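# Hang the held T-shirt hanger on the rail's red tape

## Task

The right gripper starts out holding a hanger that carries a T-shirt. Put the hanger on the rail so its hook sits on the red tape, with the hanger about perpendicular to the rail and hanging motionless, and the shirt still about centred on it. Any other hanger must still be on the rail at the end. The rack is free-standing: do not move it, and if it leans more than a little the attempt fails immediately. The result only counts if it stays in place without the robot supporting it, so release the hanger and move the gripper away before finishing.

## Robot and tools

Robot: two 6-joint arms with parallel grippers, left_arm and right_arm. The names are labels only and say nothing about image sides. Base poses in the scene frame: left_arm at (+0.021, +0.344, 0) m, quat_wxyz (+0.999, 0, 0, -0.043); right_arm at (-0.035, -0.321, 0) m, quat_wxyz (+0.998, 0, 0, +0.066).

Scene frame: origin on the table top midway between the arms. +z is up, +x points out over the table, and left_arm sits toward +y. Gripper fingers point along the gripper's +z axis and close along its y axis. The reported end_effector_position is the pinch point between the pads, just under 1 cm behind the fingertips. At long reach it can be somewhat inaccurate.

Joint order, per arm: waist (joint1), shoulder (joint2), elbow (joint3), wrist pitch (joint4), wrist yaw (joint5), wrist roll (joint6). Stated ranges in rad: waist -2.618 to 3.054, shoulder 0.000 to 3.142, elbow 0.000 to 3.142, wrist pitch -1.571 to 1.571, wrist yaw -1.571 to 1.571, wrist roll -2.094 to 2.094. Real ends may differ by up to 0.036 rad.

Row format, shared by execute_actions and move: one flat list of 14 numbers, each in [-1, 1], always covering both arms. Order: left_arm's 6 joint values, then left opening, then right_arm's 6 joint values, then right opening. Joint values are scaled offsets, not angles: 1.0 equals 1.202 rad (waist), 1.258 (shoulder), 1.238 (elbow), 2.073 (wrist pitch), 2.022 (wrist yaw and wrist roll). Zero means no change. Opening is absolute: +1 fully open (pad gap 0.087 m), -1 closed.

execute_actions(actions): a list of up to 15 actions. Each action is a table of up to 15 rows, and each row runs for one 1/30 s control step. If a table is shorter than 15 rows, its last row is held for the remaining steps. Joint offsets in every row are measured from the angles at the start of that action, not from the previous row. For the first action, they are measured from the last reported angles. An action that would push any joint more than 0.036 rad beyond its range is rejected for both arms. If the first action fails this check, or any action is malformed, nothing in the call runs. An empty list just returns the current state and images.

move(target, speed, blocking): target is one 14-number row. Its offsets are taken from the "Joint positions" of the latest result that printed them. All joints follow paths that finish together, so the hand traces a curve. A path takes 0.5 to 10 s and is cut off at 10 s. speed is the top speed in rad/s of the joint with the farthest to go: 0.01 to 2, default 0.5. Paths do not avoid obstacles or the other arm, and faster moves hit harder. Aiming beyond a contact makes the arm press harder. With blocking=false the call returns after 0.5 s while the arm keeps going. Until a result shows the move has ended, check it with wait(0) or call stop; other moves and actions are refused meanwhile. The result adds a "move:" line giving the ending (done, off_target, moving, held, fault), limits=held or limits=none, and each arm's joint farthest from its target.

wait(seconds): 0 to 10 s; each arm keeps its last command. stop(): brakes a running move, which needs stopping distance; the fingers carry on. zoom_image(camera, region): region is [x0, y0, x1, y1] in pixels of that camera's last image, at most 504 by 504. Cameras: cam_high, cam_low, cam_left_wrist, cam_right_wrist, each 504x504. read_manual(section): returns only licence text. finished_scene(scene): pass the current scene number. It ends the scene for good and reports success, so release and clear the hanger first.

Motion facts: joint speed is capped, and each joint's target can lead its measured angle by only 0.202 (waist), 0.258 (shoulder), 0.238 (elbow), 0.573 (wrist pitch) or 0.522 rad (yaw, roll). Targets that would move a gripper more than 70 mm from where it is get scaled back, so big changes need several actions. If an action ends unfinished, command the rest again. Friction can leave a joint about 0.031 rad short, and smaller commands may do nothing.

Gripping: grip_measured uses the same scale as the opening command, with a fixed per-gripper error of about 1 mm. To keep the hanger, command about 0.02 below grip_measured; commanding less than that holds it more lightly. Fast closing can squeeze hard enough to pop the fingers open.

Result lines: per-arm pose (end_effector_position in m, end_effector_quat_wxyz); Joint positions and Joint velocities per arm (rad, rad/s, then pad gap in m); Joint targets (where joints are being driven now); step readings, with HELD marking steps an arm was held back. "joint sent to its limit" means a joint hit its real end. "joint command not followed" means a clearance check altered targets. FAULT or OVER-TEMPERATURE FAULT lines mean an arm stopped. MOTOR HOT appears from 75 °C. At 90 °C the arm pauses for 10 s, and at 100 °C it goes limp and drops whatever it holds, so do not hold loads longer than needed.

Avoid: bumping or leaning on the rack, since it tips easily; knocking the other hanger off; dropping rigid things off the table; the arms hitting each other; fast slams; hard presses. Loose objects may occasionally be nudged by the scene. Lower the hook gently onto the tape, open the gripper, confirm in the images that the hanger hangs still, then withdraw.

Each tool is called after ">>>" in YAML: its name, and indented under it one key for each argument.

## Session

>>> execute_actions:
  actions: []

Scene clock: 0.00 s.
left_arm: end_effector_position=(+0.4039, +0.3101, +0.3581) grip_measured=+0.983 end_effector_quat_wxyz=(+0.705, +0.033, +0.708, -0.029) | right_arm: end_effector_position=(+0.2083, +0.0749, +0.4203) grip_measured=-0.831 end_effector_quat_wxyz=(+0.664, -0.171, +0.716, +0.134)
Joint names: [waist, shoulder, elbow, wrist pitch, wrist yaw, wrist roll]
Joint positions: left_arm=[-0.004  1.053  1.046  0.003 -0.001  0.005  0.087] | right_arm=[ 1.177  1.63   1.835 -0.334  0.873  0.063  0.007]
Joint velocities: left_arm=[ 0.012 -0.002 -0.002 -0.022 -0.066  0.022 -0.001] | right_arm=[-0.002 -0.002 -0.007  0.022  0.007  0.007  0.001]
Joint targets: left_arm=[-0.004 1.053 1.046 0.003 -0.001 0.005] | right_arm=[1.177 1.630 1.835 -0.310 0.873 0.063]

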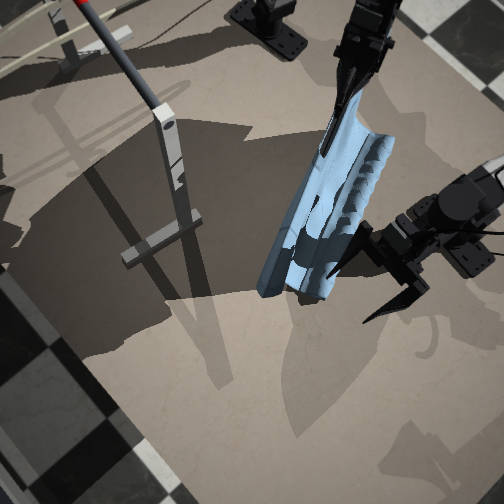

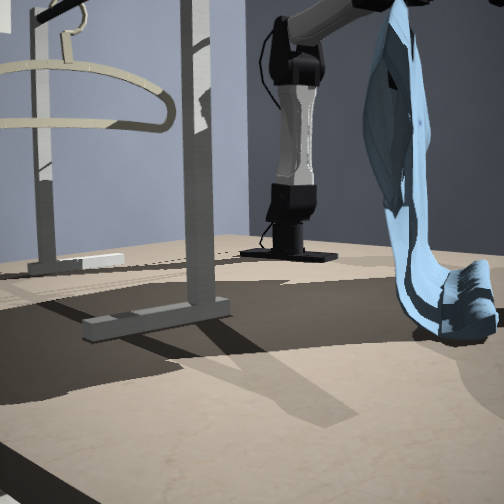

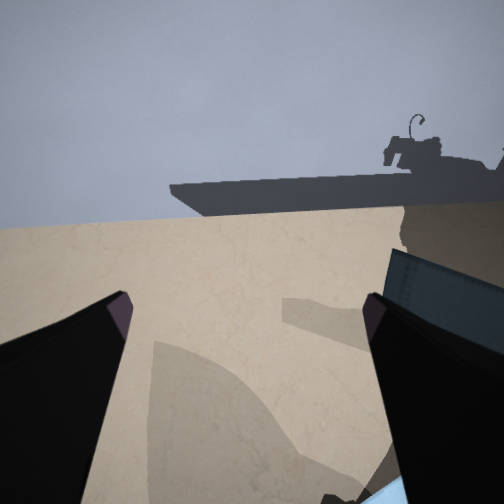

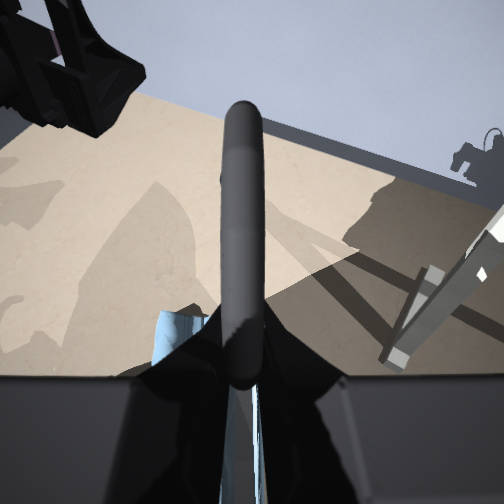

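>>> zoom_image:
  camera: "cam_high"
  region: [0,0,250,250]

>>> zoom_image:
  camera: "cam_low"
  region: [0,0,250,150]

>>> zoom_image:
  camera: "cam_left_wrist"
  region: [360,90,504,210]

>>> zoom_image:
  camera: "cam_high"
  region: [250,0,504,310]

Region (0, 0, 250, 250) of cam_high's 504x504 image, scaled by 2.016, with more detail than that image has.

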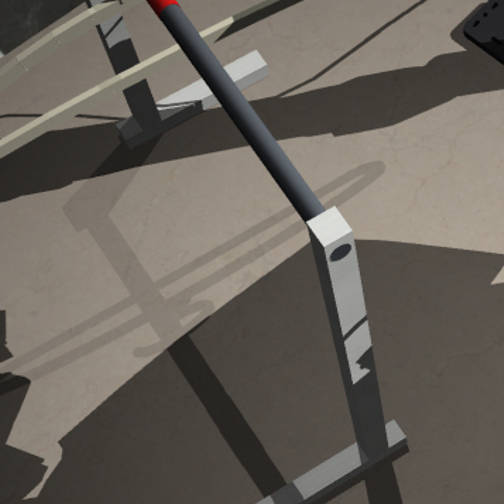

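Region (0, 0, 250, 150) of cam_low's 504x504 image, scaled by 2.016, with more detail than that image has; it fills the top 302 rows of this view, and the rest is white.

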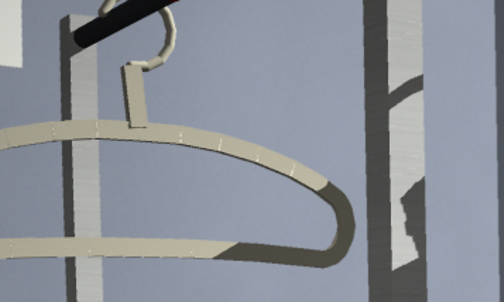

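Region (360, 90, 504, 210) of cam_left_wrist's 504x504 image, scaled by 3.500, with more detail than that image has.

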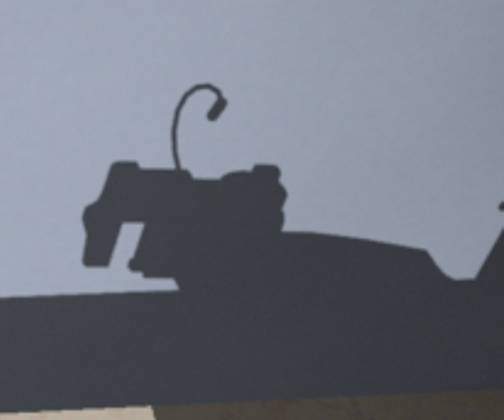

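Region (250, 0, 504, 310) of cam_high's 504x504 image, scaled by 1.626, with more detail than that image has; it fills the left 413 columns of this view, and the rest is white.

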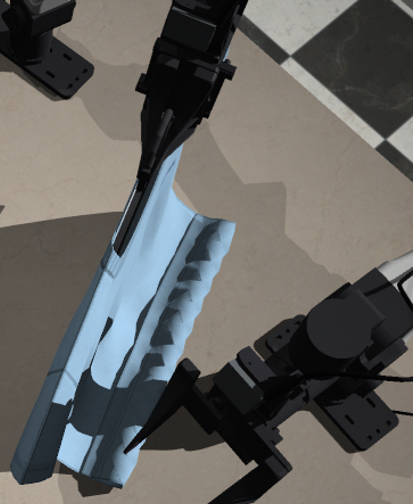

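>>> move:
  target: [0,0,0,0,0,0,1,0.077,-0.436,-0.274,-0.056,0.088,-0.02,-0.87]
  speed: 0.25

Scene clock: 57.17 s.
left_arm: end_effector_position=(+0.4039, +0.3101, +0.3581) grip_measured=+0.983 end_effector_quat_wxyz=(+0.705, +0.033, +0.708, -0.029) | right_arm: end_effector_position=(+0.1596, -0.0909, +0.4513) grip_measured=-0.831 end_effector_quat_wxyz=(+0.687, -0.133, +0.705, +0.115)
Joint names: [waist, shoulder, elbow, wrist pitch, wrist yaw, wrist roll]
Joint positions: left_arm=[-0.004  1.053  1.046  0.003 -0.001  0.005  0.087] | right_arm=[ 1.26   1.097  1.513 -0.473  1.039  0.029  0.007]
Joint velocities: left_arm=[-0.007  0.007  0.007  0.051 -0.007  0.007 -0.001] | right_arm=[-0.007 -0.017  0.007 -0.037  0.095 -0.022 -0.   ]
Joint targets: left_arm=[-0.004 1.053 1.046 0.003 -0.001 0.005] | right_arm=[1.270 1.081 1.495 -0.450 1.051 0.023]
move: off_target (right_arm); limits=none; left_arm: farthest joint: the waist, 0.000 radians from its target (0.000 radians at the start); right_arm: farthest joint: the wrist pitch, 0.023 radians from its target (0.117 radians at the start)
camera_calibration (this result's frames):
cam_right_wrist: T_world_to_cam=[[0.328928, -0.944031, 0.0247278, -0.150548], [-0.732245, -0.271495, -0.624586, 0.396933], [0.596342, 0.187337, -0.780565, 0.414612], [0, 0, 0, 1]] pos_world=[0.0929214, -0.112028, 0.575273]

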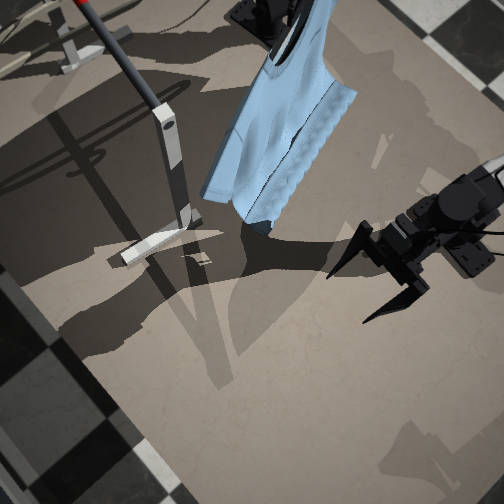

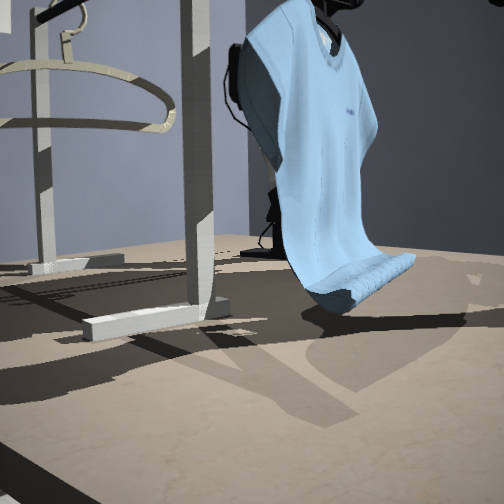

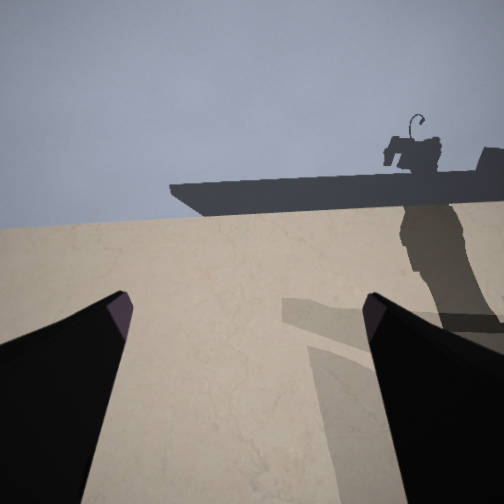

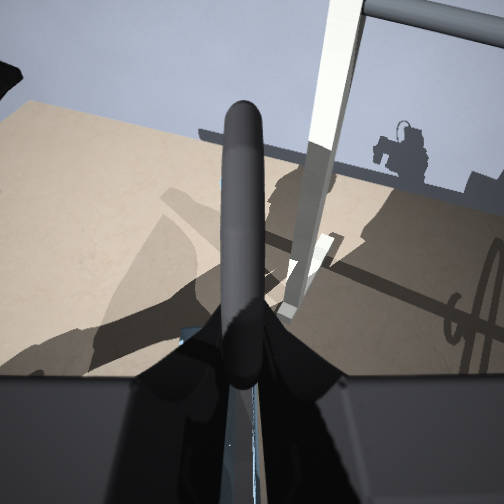

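>>> move:
  target: [-0.85,-0.2,-0.25,0.36,0,0,1,0.15,-0.04,-0.03,0.011,0.15,0,-0.87]
  speed: 0.5

Scene clock: 68.80 s.
left_arm: end_effector_position=(+0.1612, +0.0696, +0.4764) grip_measured=+0.983 end_effector_quat_wxyz=(+0.771, +0.225, +0.366, -0.470) | right_arm: end_effector_position=(+0.1367, -0.1175, +0.4525) grip_measured=-0.831 end_effector_quat_wxyz=(+0.699, -0.091, +0.706, +0.073)
Joint names: [waist, shoulder, elbow, wrist pitch, wrist yaw, wrist roll]
Joint positions: left_arm=[-1.015  0.82   0.759  0.742 -0.001  0.005  0.087] | right_arm=[ 1.431  1.064  1.492 -0.482  1.33   0.029  0.007]
Joint velocities: left_arm=[-0.027  0.002 -0.007 -0.022  0.066 -0.051 -0.   ] | right_arm=[-0.022 -0.002  0.007 -0.007 -0.037 -0.11  -0.   ]
Joint targets: left_arm=[-1.026 0.802 0.736 0.749 -0.001 0.005] | right_arm=[1.441 1.047 1.476 -0.450 1.342 0.029]
move: off_target (left_arm, right_arm); limits=none; left_arm: farthest joint: the elbow, 0.023 radians from its target (0.309 radians at the start); right_arm: farthest joint: the wrist pitch, 0.032 radians from its target (0.023 radians at the start)
camera_calibration (this result's frames):
cam_left_wrist: T_world_to_cam=[[-0.886413, -0.462889, 0.00242445, 0.169577], [-0.097882, 0.182316, -0.978356, 0.488242], [0.452428, -0.867465, -0.206916, 0.231311], [0, 0, 0, 1]] pos_world=[0.0934534, 0.190135, 0.525125]
cam_right_wrist: T_world_to_cam=[[0.213391, -0.976553, 0.0284373, -0.157855], [-0.749118, -0.182239, -0.636876, 0.392081], [0.627126, 0.114601, -0.770441, 0.416811], [0, 0, 0, 1]] pos_world=[0.066007, -0.130468, 0.575325]

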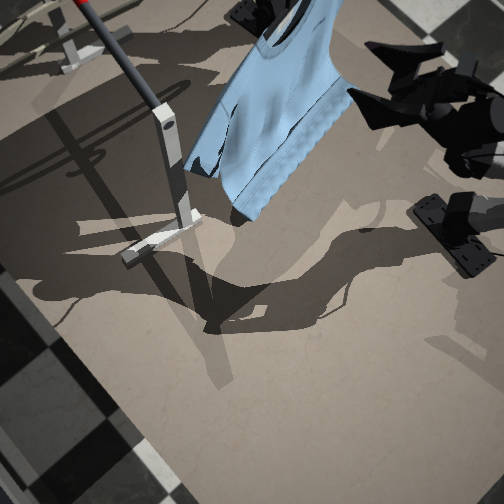

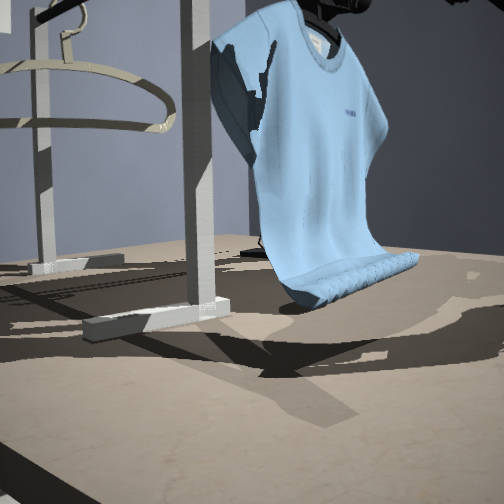

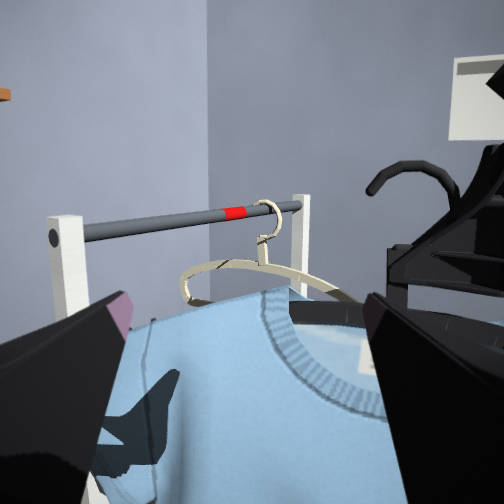

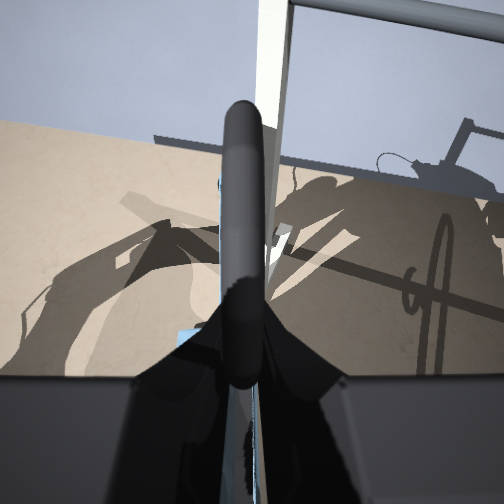

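>>> move:
  target: [0,0,0,0,0,0,1,-0.04,0,0,0.012,0.112,0,-0.87]
  speed: 0.2

>>> move:
  target: [0,0,0,0,0,0,1,-0.25,0,0,0.012,0,0,-0.87]
  speed: 0.2

Scene clock: 79.87 s.
left_arm: end_effector_position=(+0.1612, +0.0697, +0.4765) grip_measured=+0.983 end_effector_quat_wxyz=(+0.771, +0.225, +0.366, -0.470) | right_arm: end_effector_position=(+0.1480, -0.1617, +0.4545) grip_measured=-0.831 end_effector_quat_wxyz=(+0.706, -0.002, +0.708, -0.016)
Joint names: [waist, shoulder, elbow, wrist pitch, wrist yaw, wrist roll]
Joint positions: left_arm=[-1.015  0.82   0.759  0.742 -0.001  0.005  0.087] | right_arm=[ 1.392  1.064  1.492 -0.482  1.545  0.029  0.007]
Joint velocities: left_arm=[-0.007  0.007  0.002 -0.051  0.022 -0.051 -0.001] | right_arm=[ 0.007 -0.027 -0.007 -0.051 -0.022  0.051  0.001]
Joint targets: left_arm=[-1.015 0.820 0.759 0.742 -0.001 0.005] | right_arm=[1.383 1.064 1.492 -0.457 1.557 0.029]
move: off_target (right_arm); limits=none; left_arm: farthest joint: the waist, 0.000 radians from its target (0.000 radians at the start); right_arm: farthest joint: the wrist pitch, 0.025 radians from its target (0.025 radians at the start)
camera_calibration (this result's frames):
cam_left_wrist: T_world_to_cam=[[-0.886413, -0.462888, 0.00242857, 0.169575], [-0.0977129, 0.181983, -0.978435, 0.488347], [0.452464, -0.867535, -0.206542, 0.231196], [0, 0, 0, 1]] pos_world=[0.0934234, 0.190194, 0.525156]
cam_right_wrist: T_world_to_cam=[[-0.0381598, -0.998816, 0.0301629, -0.170626], [-0.763482, 0.00966787, -0.645757, 0.430967], [0.644701, -0.0476708, -0.762947, 0.384083], [0, 0, 0, 1]] pos_world=[0.0749052, -0.156281, 0.576482]

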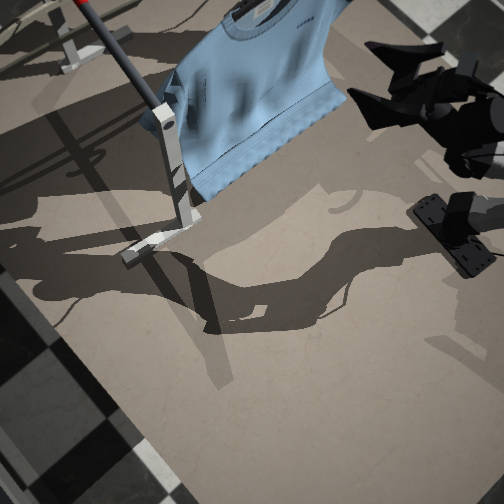

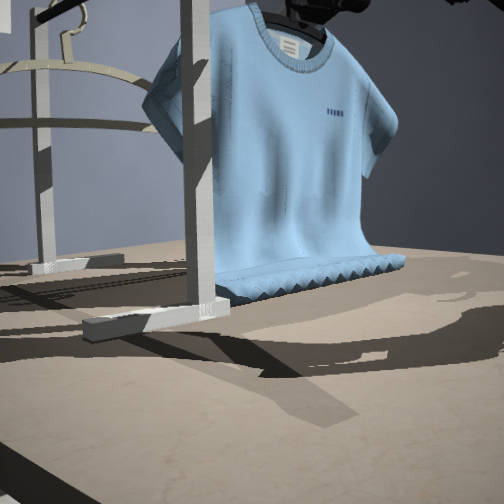

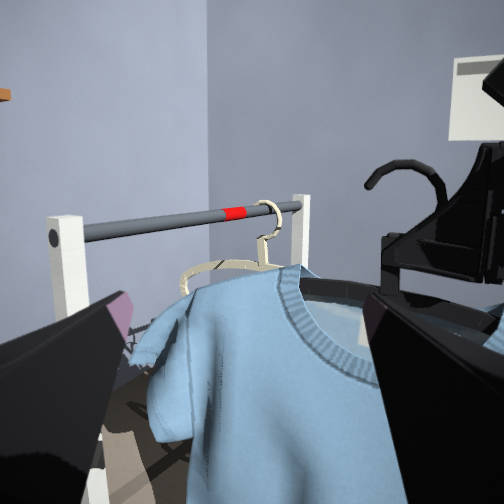

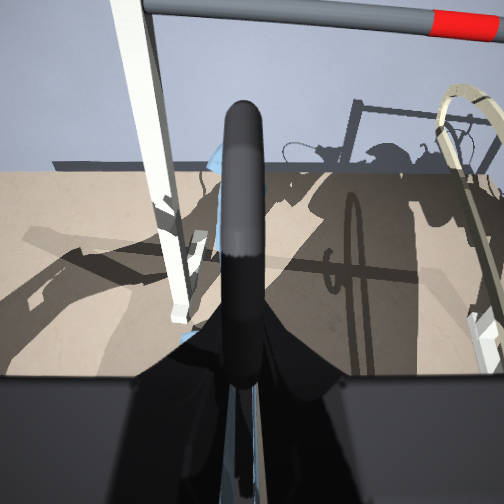

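Scene clock: 81.70 s.
left_arm: end_effector_position=(+0.1612, +0.0697, +0.4765) grip_measured=+0.983 end_effector_quat_wxyz=(+0.771, +0.225, +0.366, -0.470) | right_arm: end_effector_position=(+0.1860, -0.2209, +0.4545) grip_measured=-0.831 end_effector_quat_wxyz=(+0.697, +0.100, +0.700, -0.119)
Joint names: [waist, shoulder, elbow, wrist pitch, wrist yaw, wrist roll]
Joint positions: left_arm=[-1.015  0.82   0.759  0.742 -0.001  0.005  0.087] | right_arm=[ 1.101  1.064  1.492 -0.483  1.545  0.029  0.007]
Joint velocities: left_arm=[-0.007 -0.017 -0.017 -0.037 -0.022 -0.022  0.001] | right_arm=[-0.017 -0.002 -0.017 -0.051 -0.037 -0.037 -0.   ]
Joint targets: left_arm=[-1.015 0.820 0.759 0.742 -0.001 0.005] | right_arm=[1.092 1.064 1.492 -0.457 1.545 0.029]
move: off_target (right_arm); limits=none; left_arm: farthest joint: the waist, 0.000 radians from its target (0.000 radians at the start); right_arm: farthest joint: the wrist pitch, 0.026 radians from its target (0.025 radians at the start)
camera_calibration (this result's frames):
cam_left_wrist: T_world_to_cam=[[-0.886413, -0.462888, 0.00242857, 0.169575], [-0.0977129, 0.181983, -0.978435, 0.488347], [0.452464, -0.867535, -0.206542, 0.231196], [0, 0, 0, 1]] pos_world=[0.0934234, 0.190194, 0.525156]
cam_right_wrist: T_world_to_cam=[[-0.323185, -0.945843, 0.0305442, -0.163784], [-0.728676, 0.228128, -0.645747, 0.502292], [0.603808, -0.230952, -0.76294, 0.323872], [0, 0, 0, 1]] pos_world=[0.117519, -0.194702, 0.576451]

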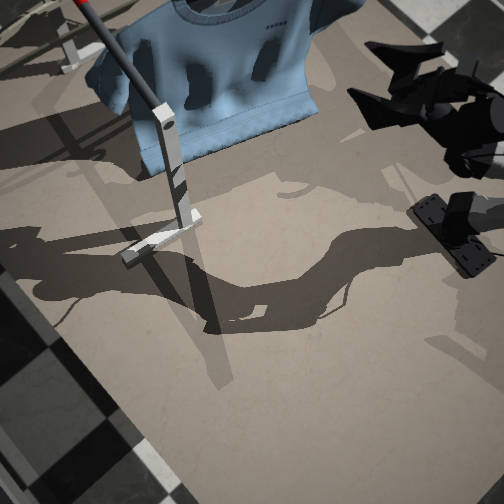

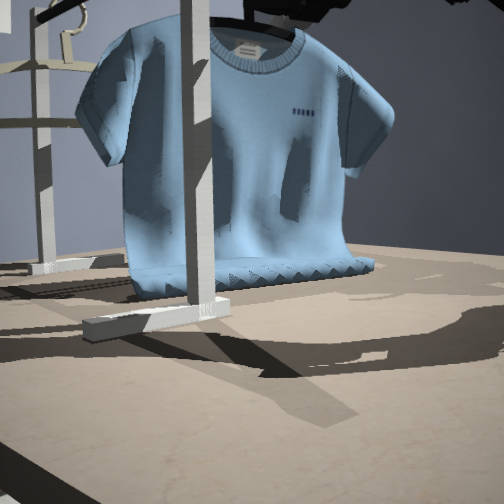

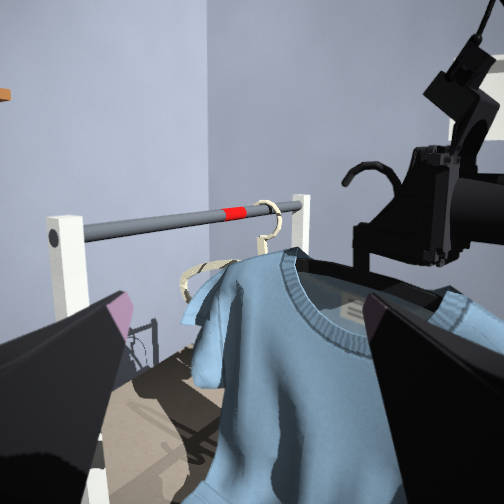

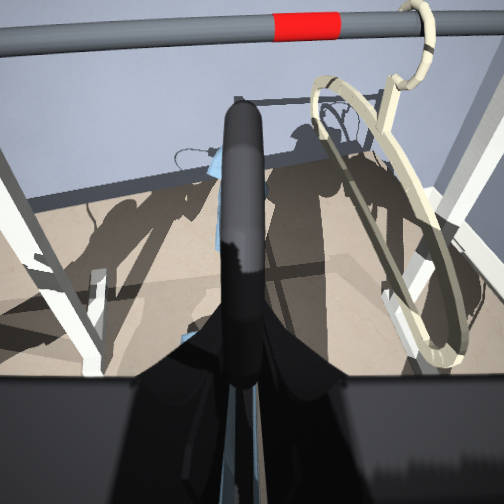

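>>> move:
  target: [0,0,0,0,0,0,1,-1,0,0,-0.018,-0.695,-0.018,-0.87]
  speed: 0.45

>>> zoom_image:
  camera: "cam_left_wrist"
  region: [180,140,380,290]

Scene clock: 91.63 s.
left_arm: end_effector_position=(+0.1612, +0.0697, +0.4765) grip_measured=+0.983 end_effector_quat_wxyz=(+0.771, +0.225, +0.366, -0.470) | right_arm: end_effector_position=(+0.2962, -0.3333, +0.4277) grip_measured=-0.831 end_effector_quat_wxyz=(+0.660, +0.033, +0.750, -0.043)
Joint names: [waist, shoulder, elbow, wrist pitch, wrist yaw, wrist roll]
Joint positions: left_arm=[-1.015  0.82   0.759  0.742 -0.001  0.005  0.087] | right_arm=[-0.091  1.064  1.492 -0.555  0.148 -0.001  0.007]
Joint velocities: left_arm=[ 0.002 -0.012 -0.007 -0.081  0.007 -0.007  0.001] | right_arm=[-0.007  0.002 -0.012 -0.037  0.066 -0.051  0.   ]
Joint targets: left_arm=[-1.015 0.820 0.759 0.742 -0.001 0.005] | right_arm=[-0.101 1.064 1.492 -0.520 0.139 -0.007]
move: off_target (right_arm); limits=none; left_arm: farthest joint: the waist, 0.000 radians from its target (0.000 radians at the start); right_arm: farthest joint: the wrist pitch, 0.035 radians from its target (0.038 radians at the start)
camera_calibration (this result's frames):
cam_left_wrist: T_world_to_cam=[[-0.886413, -0.462888, 0.00242857, 0.169575], [-0.0977129, 0.181983, -0.978435, 0.488347], [0.452464, -0.867535, -0.206542, 0.231196], [0, 0, 0, 1]] pos_world=[0.0934234, 0.190194, 0.525156]
cam_right_wrist: T_world_to_cam=[[-0.123203, -0.992035, 0.0262168, -0.306475], [-0.833187, 0.0890524, -0.545773, 0.532745], [0.539092, -0.0890846, -0.837523, 0.30927], [0, 0, 0, 1]] pos_world=[0.239392, -0.323924, 0.557814]

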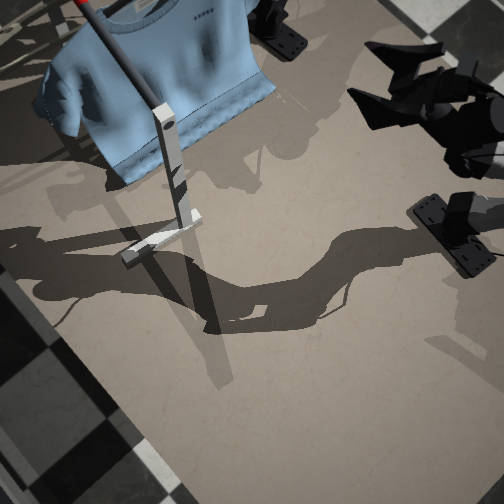

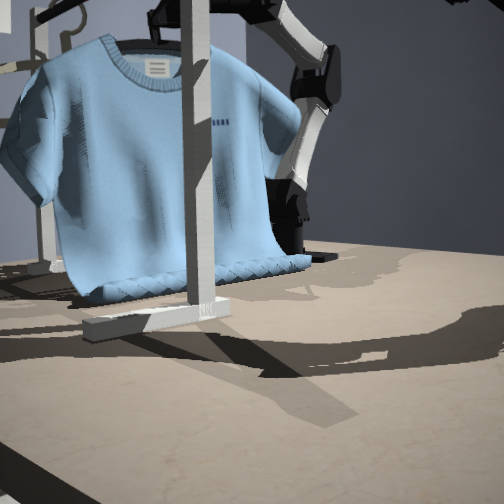

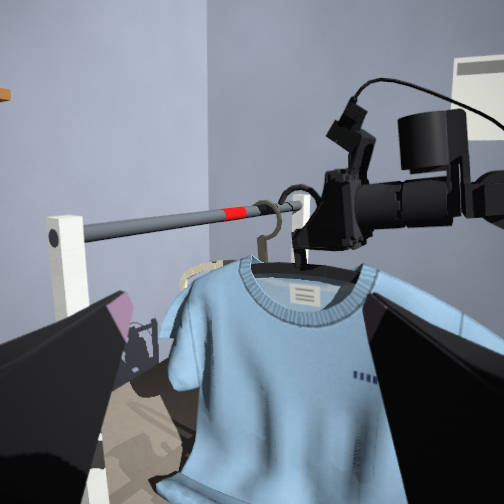

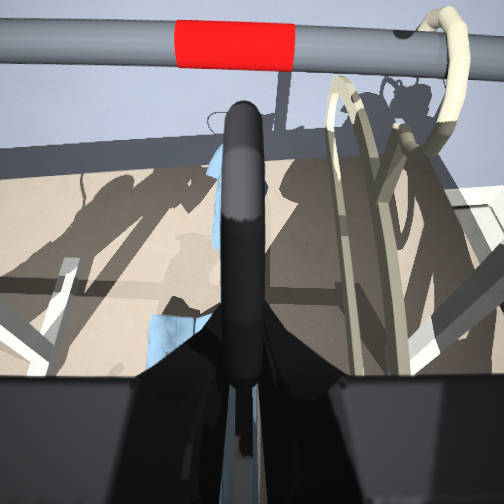

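Region (180, 140, 380, 290) of cam_left_wrist's 504x504 image, scaled by 2.520, with more detail than that image has; it fills the top 378 rows of this view, and the rest is white.

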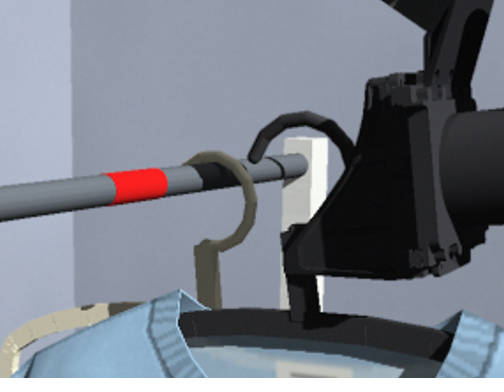

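>>> move:
  target: [0,0,0,0,0,0,1,-0.033,0.16,0.11,0.048,0,0,-0.87]
  speed: 0.15

>>> zoom_image:
  camera: "cam_left_wrist"
  region: [180,140,380,290]

Scene clock: 101.43 s.
left_arm: end_effector_position=(+0.1612, +0.0697, +0.4765) grip_measured=+0.983 end_effector_quat_wxyz=(+0.771, +0.225, +0.366, -0.470) | right_arm: end_effector_position=(+0.3538, -0.3428, +0.4154) grip_measured=-0.831 end_effector_quat_wxyz=(+0.639, +0.043, +0.766, -0.054)
Joint names: [waist, shoulder, elbow, wrist pitch, wrist yaw, wrist roll]
Joint positions: left_arm=[-1.015  0.82   0.759  0.742 -0.001  0.005  0.087] | right_arm=[-0.122  1.262  1.591 -0.509  0.148 -0.001  0.007]
Joint velocities: left_arm=[ 0.027 -0.007  0.002 -0.007 -0.051 -0.066 -0.   ] | right_arm=[-0.002  0.002  0.002 -0.022  0.007  0.051 -0.001]
Joint targets: left_arm=[-1.015 0.820 0.759 0.742 -0.001 0.005] | right_arm=[-0.131 1.266 1.628 -0.455 0.148 -0.001]
move: off_target (right_arm); limits=none; left_arm: farthest joint: the waist, 0.000 radians from its target (0.000 radians at the start); right_arm: farthest joint: the wrist pitch, 0.054 radians from its target (0.099 radians at the start)
camera_calibration (this result's frames):
cam_left_wrist: T_world_to_cam=[[-0.886413, -0.462888, 0.00242857, 0.169575], [-0.0977129, 0.181983, -0.978435, 0.488347], [0.452464, -0.867535, -0.206542, 0.231196], [0, 0, 0, 1]] pos_world=[0.0934234, 0.190194, 0.525156]
cam_right_wrist: T_world_to_cam=[[-0.151426, -0.987857, 0.0347751, -0.300557], [-0.857885, 0.113864, -0.501067, 0.573573], [0.491023, -0.105708, -0.864709, 0.2897], [0, 0, 0, 1]] pos_world=[0.304298, -0.331594, 0.548357]

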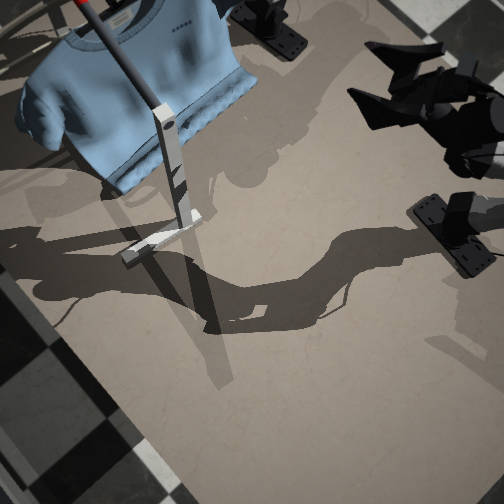

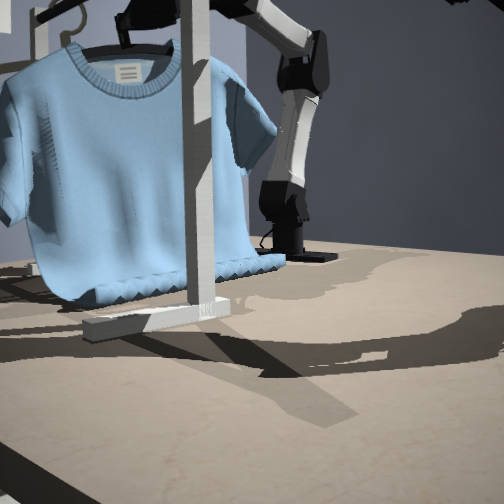

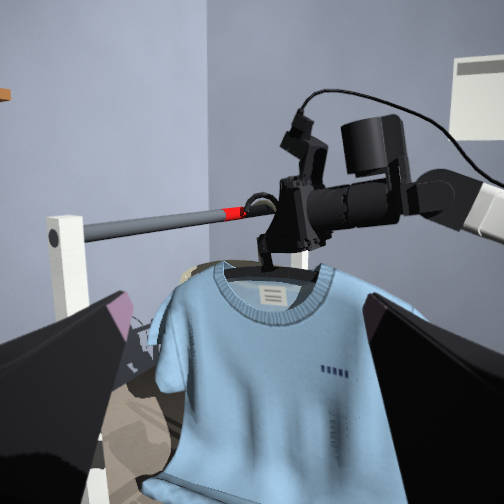

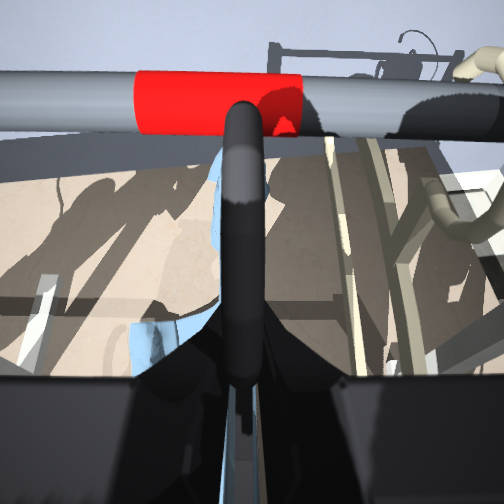

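Region (180, 140, 380, 290) of cam_left_wrist's 504x504 image, scaled by 2.520, with more detail than that image has; it fills the top 378 rows of this view, and the rest is white.

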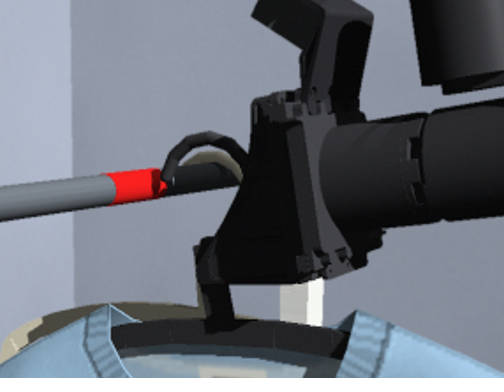

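>>> move:
  target: [0,0,0,0,0,0,1,0,0,0.055,0.039,0,0,-0.87]
  speed: 0.1

>>> zoom_image:
  camera: "cam_left_wrist"
  region: [180,140,380,290]

Scene clock: 106.23 s.
left_arm: end_effector_position=(+0.1612, +0.0697, +0.4765) grip_measured=+0.983 end_effector_quat_wxyz=(+0.771, +0.225, +0.366, -0.470) | right_arm: end_effector_position=(+0.3538, -0.3428, +0.4372) grip_measured=-0.831 end_effector_quat_wxyz=(+0.662, +0.045, +0.746, -0.052)
Joint names: [waist, shoulder, elbow, wrist pitch, wrist yaw, wrist roll]
Joint positions: left_arm=[-1.015  0.82   0.759  0.742 -0.001  0.005  0.087] | right_arm=[-0.122  1.262  1.625 -0.482  0.148 -0.001  0.007]
Joint velocities: left_arm=[-0.007  0.002 -0.017 -0.066  0.051 -0.022 -0.   ] | right_arm=[ 0.002 -0.002  0.007  0.022  0.11   0.007  0.   ]
Joint targets: left_arm=[-1.015 0.820 0.759 0.742 -0.001 0.005] | right_arm=[-0.122 1.262 1.659 -0.428 0.148 -0.001]
move: off_target (right_arm); limits=none; left_arm: farthest joint: the waist, 0.000 radians from its target (0.000 radians at the start); right_arm: farthest joint: the wrist pitch, 0.054 radians from its target (0.081 radians at the start)
camera_calibration (this result's frames):
cam_left_wrist: T_world_to_cam=[[-0.886413, -0.462888, 0.00242857, 0.169575], [-0.0977129, 0.181983, -0.978435, 0.488347], [0.452464, -0.867535, -0.206542, 0.231196], [0, 0, 0, 1]] pos_world=[0.0934234, 0.190194, 0.525156]
cam_right_wrist: T_world_to_cam=[[-0.153247, -0.987875, 0.0248617, -0.296345], [-0.825727, 0.114191, -0.55239, 0.595645], [0.542854, -0.105181, -0.833215, 0.276612], [0, 0, 0, 1]] pos_world=[0.296266, -0.331675, 0.566874]

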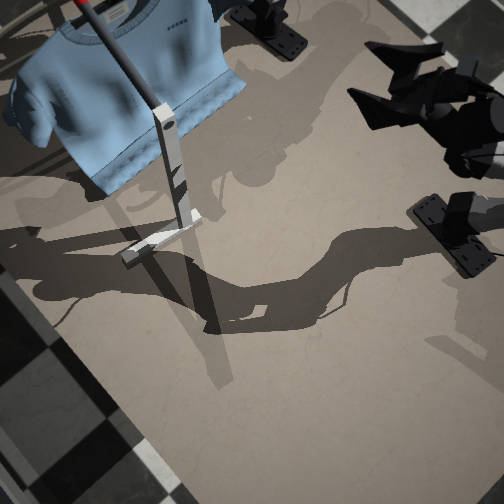

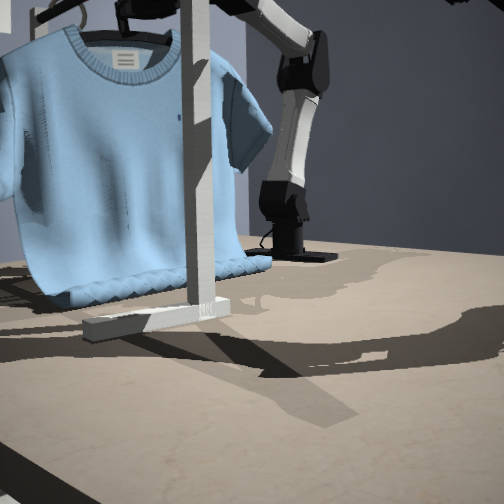

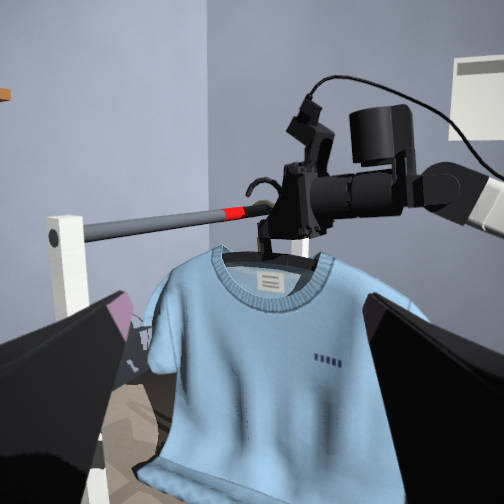

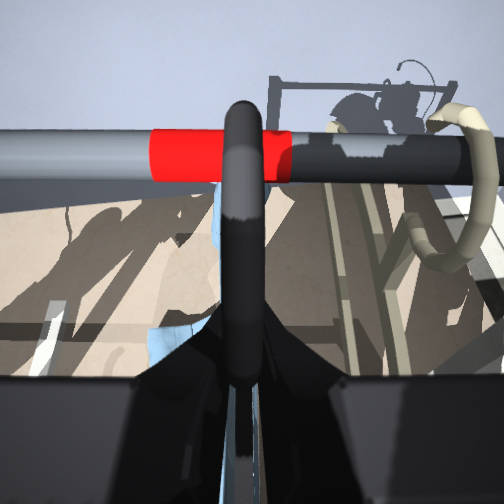

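Region (180, 140, 380, 290) of cam_left_wrist's 504x504 image, scaled by 2.520, with more detail than that image has; it fills the top 378 rows of this view, and the rest is white.

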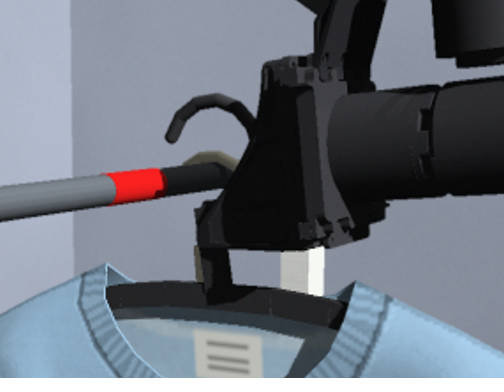

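>>> execute_actions:
  actions:
    - [[0,0,0,0,0,0,1,0,0.01,0.032,0.028,0,0,-0.87],[0,0,0,0,0,0,1,0,0.02,0.037,0.03,0,0,-0.87],[0,0,0,0,0,0,1,0,0.03,0.042,0.0315,0,0,-0.87]]
    - [[0,0,0,0,0,0,1,0,0.01,0.032,0.028,0,0,-0.87],[0,0,0,0,0,0,1,0,0.02,0.037,0.03,0,0,-0.87],[0,0,0,0,0,0,1,0,0.03,0.042,0.0315,0,0,-0.87]]
    - [[0,0,0,0,0,0,1,0,0.01,0.032,0.028,0,0,-0.87],[0,0,0,0,0,0,1,0,0.02,0.037,0.03,0,0,-0.87],[0,0,0,0,0,0,1,0,0.03,0.042,0.0315,0,0,-0.87]]

>>> zoom_image:
  camera: "cam_left_wrist"
  region: [180,140,380,290]

Scene clock: 132.23 s.
left_arm: end_effector_position=(+0.1612, +0.0697, +0.4765) grip_measured=+0.983 end_effector_quat_wxyz=(+0.771, +0.225, +0.366, -0.470) | right_arm: end_effector_position=(+0.3900, -0.3424, +0.4259) grip_measured=-0.831 end_effector_quat_wxyz=(+0.653, +0.044, +0.754, -0.053)
Joint names: [waist, shoulder, elbow, wrist pitch, wrist yaw, wrist roll]
Joint positions: left_arm=[-1.015  0.82   0.759  0.742 -0.001  0.005  0.087] | right_arm=[-0.122  1.378  1.678 -0.443  0.148 -0.001  0.007]
Joint velocities: left_arm=[ 0.032 -0.012  0.002 -0.051  0.007  0.051  0.   ] | right_arm=[-0.022 -0.017  0.012 -0.007 -0.051  0.022 -0.001]
Joint targets: left_arm=[-1.015 0.820 0.759 0.742 -0.001 0.005] | right_arm=[-0.122 1.377 1.712 -0.392 0.148 -0.001]
Step readings (joint positions; steps 1 to 15: 1st action; 16 to 30: 2nd action; 31 to 45: 3rd action):
0: left_arm=[-1.015 0.820 0.759 0.742 -0.001 0.005] | right_arm=[-0.122 1.262 1.625 -0.482 0.148 -0.001]
1: left_arm=[-1.015 0.820 0.759 0.742 -0.001 0.005] | right_arm=[-0.122 1.263 1.625 -0.482 0.148 -0.001]
2: left_arm=[-1.015 0.820 0.759 0.742 -0.001 0.005] | right_arm=[-0.122 1.265 1.627 -0.482 0.148 -0.001]
4: left_arm=[-1.015 0.820 0.759 0.742 -0.001 0.005] | right_arm=[-0.122 1.278 1.639 -0.478 0.148 -0.001]
8: left_arm=[-1.015 0.820 0.759 0.742 -0.001 0.005] | right_arm=[-0.122 1.297 1.643 -0.472 0.148 -0.001]
15: left_arm=[-1.015 0.820 0.759 0.742 -0.001 0.005] | right_arm=[-0.122 1.301 1.643 -0.470 0.148 -0.001]
16: left_arm=[-1.015 0.820 0.759 0.742 -0.001 0.005] | right_arm=[-0.122 1.301 1.643 -0.470 0.148 -0.001]
17: left_arm=[-1.015 0.820 0.759 0.742 -0.001 0.005] | right_arm=[-0.122 1.304 1.645 -0.469 0.148 -0.001]
19: left_arm=[-1.015 0.820 0.759 0.742 -0.001 0.005] | right_arm=[-0.122 1.317 1.656 -0.465 0.148 -0.001]
23: left_arm=[-1.015 0.820 0.759 0.742 -0.001 0.005] | right_arm=[-0.122 1.336 1.660 -0.459 0.148 -0.001]
30: left_arm=[-1.015 0.820 0.759 0.742 -0.001 0.005] | right_arm=[-0.122 1.339 1.660 -0.457 0.148 -0.001]
31: left_arm=[-1.015 0.820 0.759 0.742 -0.001 0.005] | right_arm=[-0.122 1.340 1.660 -0.456 0.148 -0.001]
32: left_arm=[-1.015 0.820 0.759 0.742 -0.001 0.005] | right_arm=[-0.122 1.342 1.663 -0.456 0.148 -0.001]
34: left_arm=[-1.015 0.820 0.759 0.742 -0.001 0.005] | right_arm=[-0.122 1.356 1.674 -0.451 0.148 -0.001]
38: left_arm=[-1.015 0.820 0.759 0.742 -0.001 0.005] | right_arm=[-0.122 1.374 1.678 -0.446 0.148 -0.001]
45: Joint positions above
camera_calibration (this result's frames):
cam_left_wrist: T_world_to_cam=[[-0.886413, -0.462888, 0.00242857, 0.169575], [-0.0977129, 0.181983, -0.978435, 0.488347], [0.452464, -0.867535, -0.206542, 0.231196], [0, 0, 0, 1]] pos_world=[0.0934234, 0.190194, 0.525156]
cam_right_wrist: T_world_to_cam=[[-0.152624, -0.987869, 0.0286541, -0.291998], [-0.838356, 0.114063, -0.533056, 0.615949], [0.523321, -0.10538, -0.845595, 0.260363], [0, 0, 0, 1]] pos_world=[0.335566, -0.331276, 0.556864]

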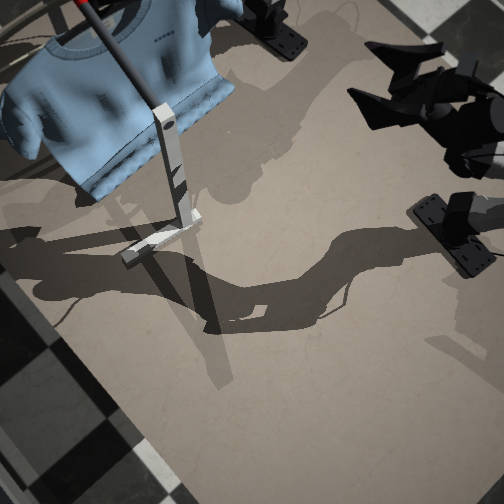

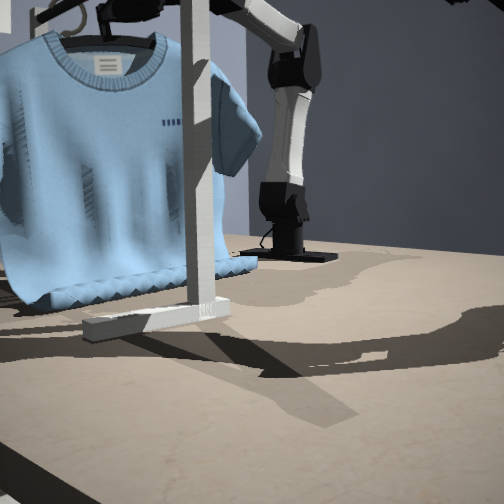

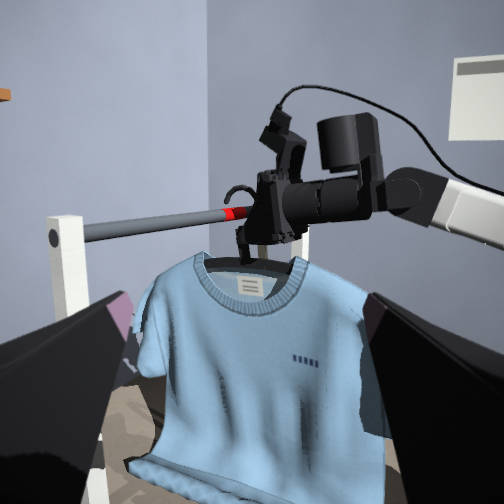

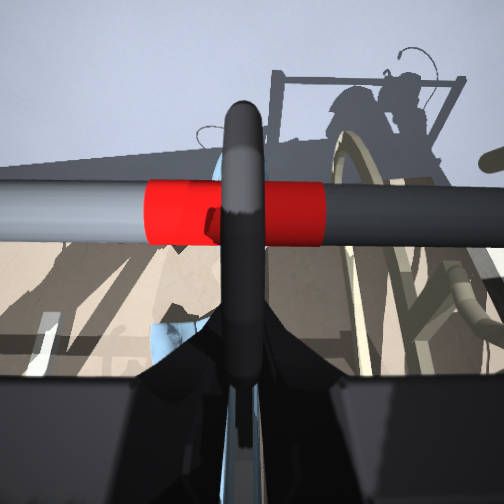

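Region (180, 140, 380, 290) of cam_left_wrist's 504x504 image, scaled by 2.520, with more detail than that image has; it fills the top 378 rows of this view, and the rest is white.

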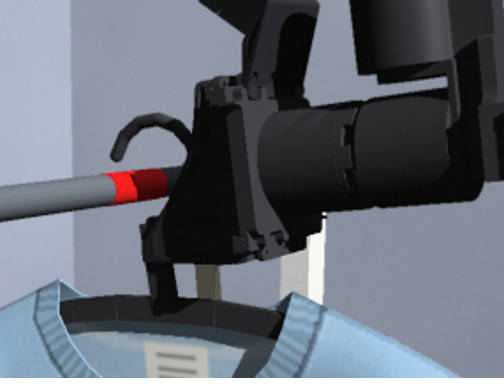

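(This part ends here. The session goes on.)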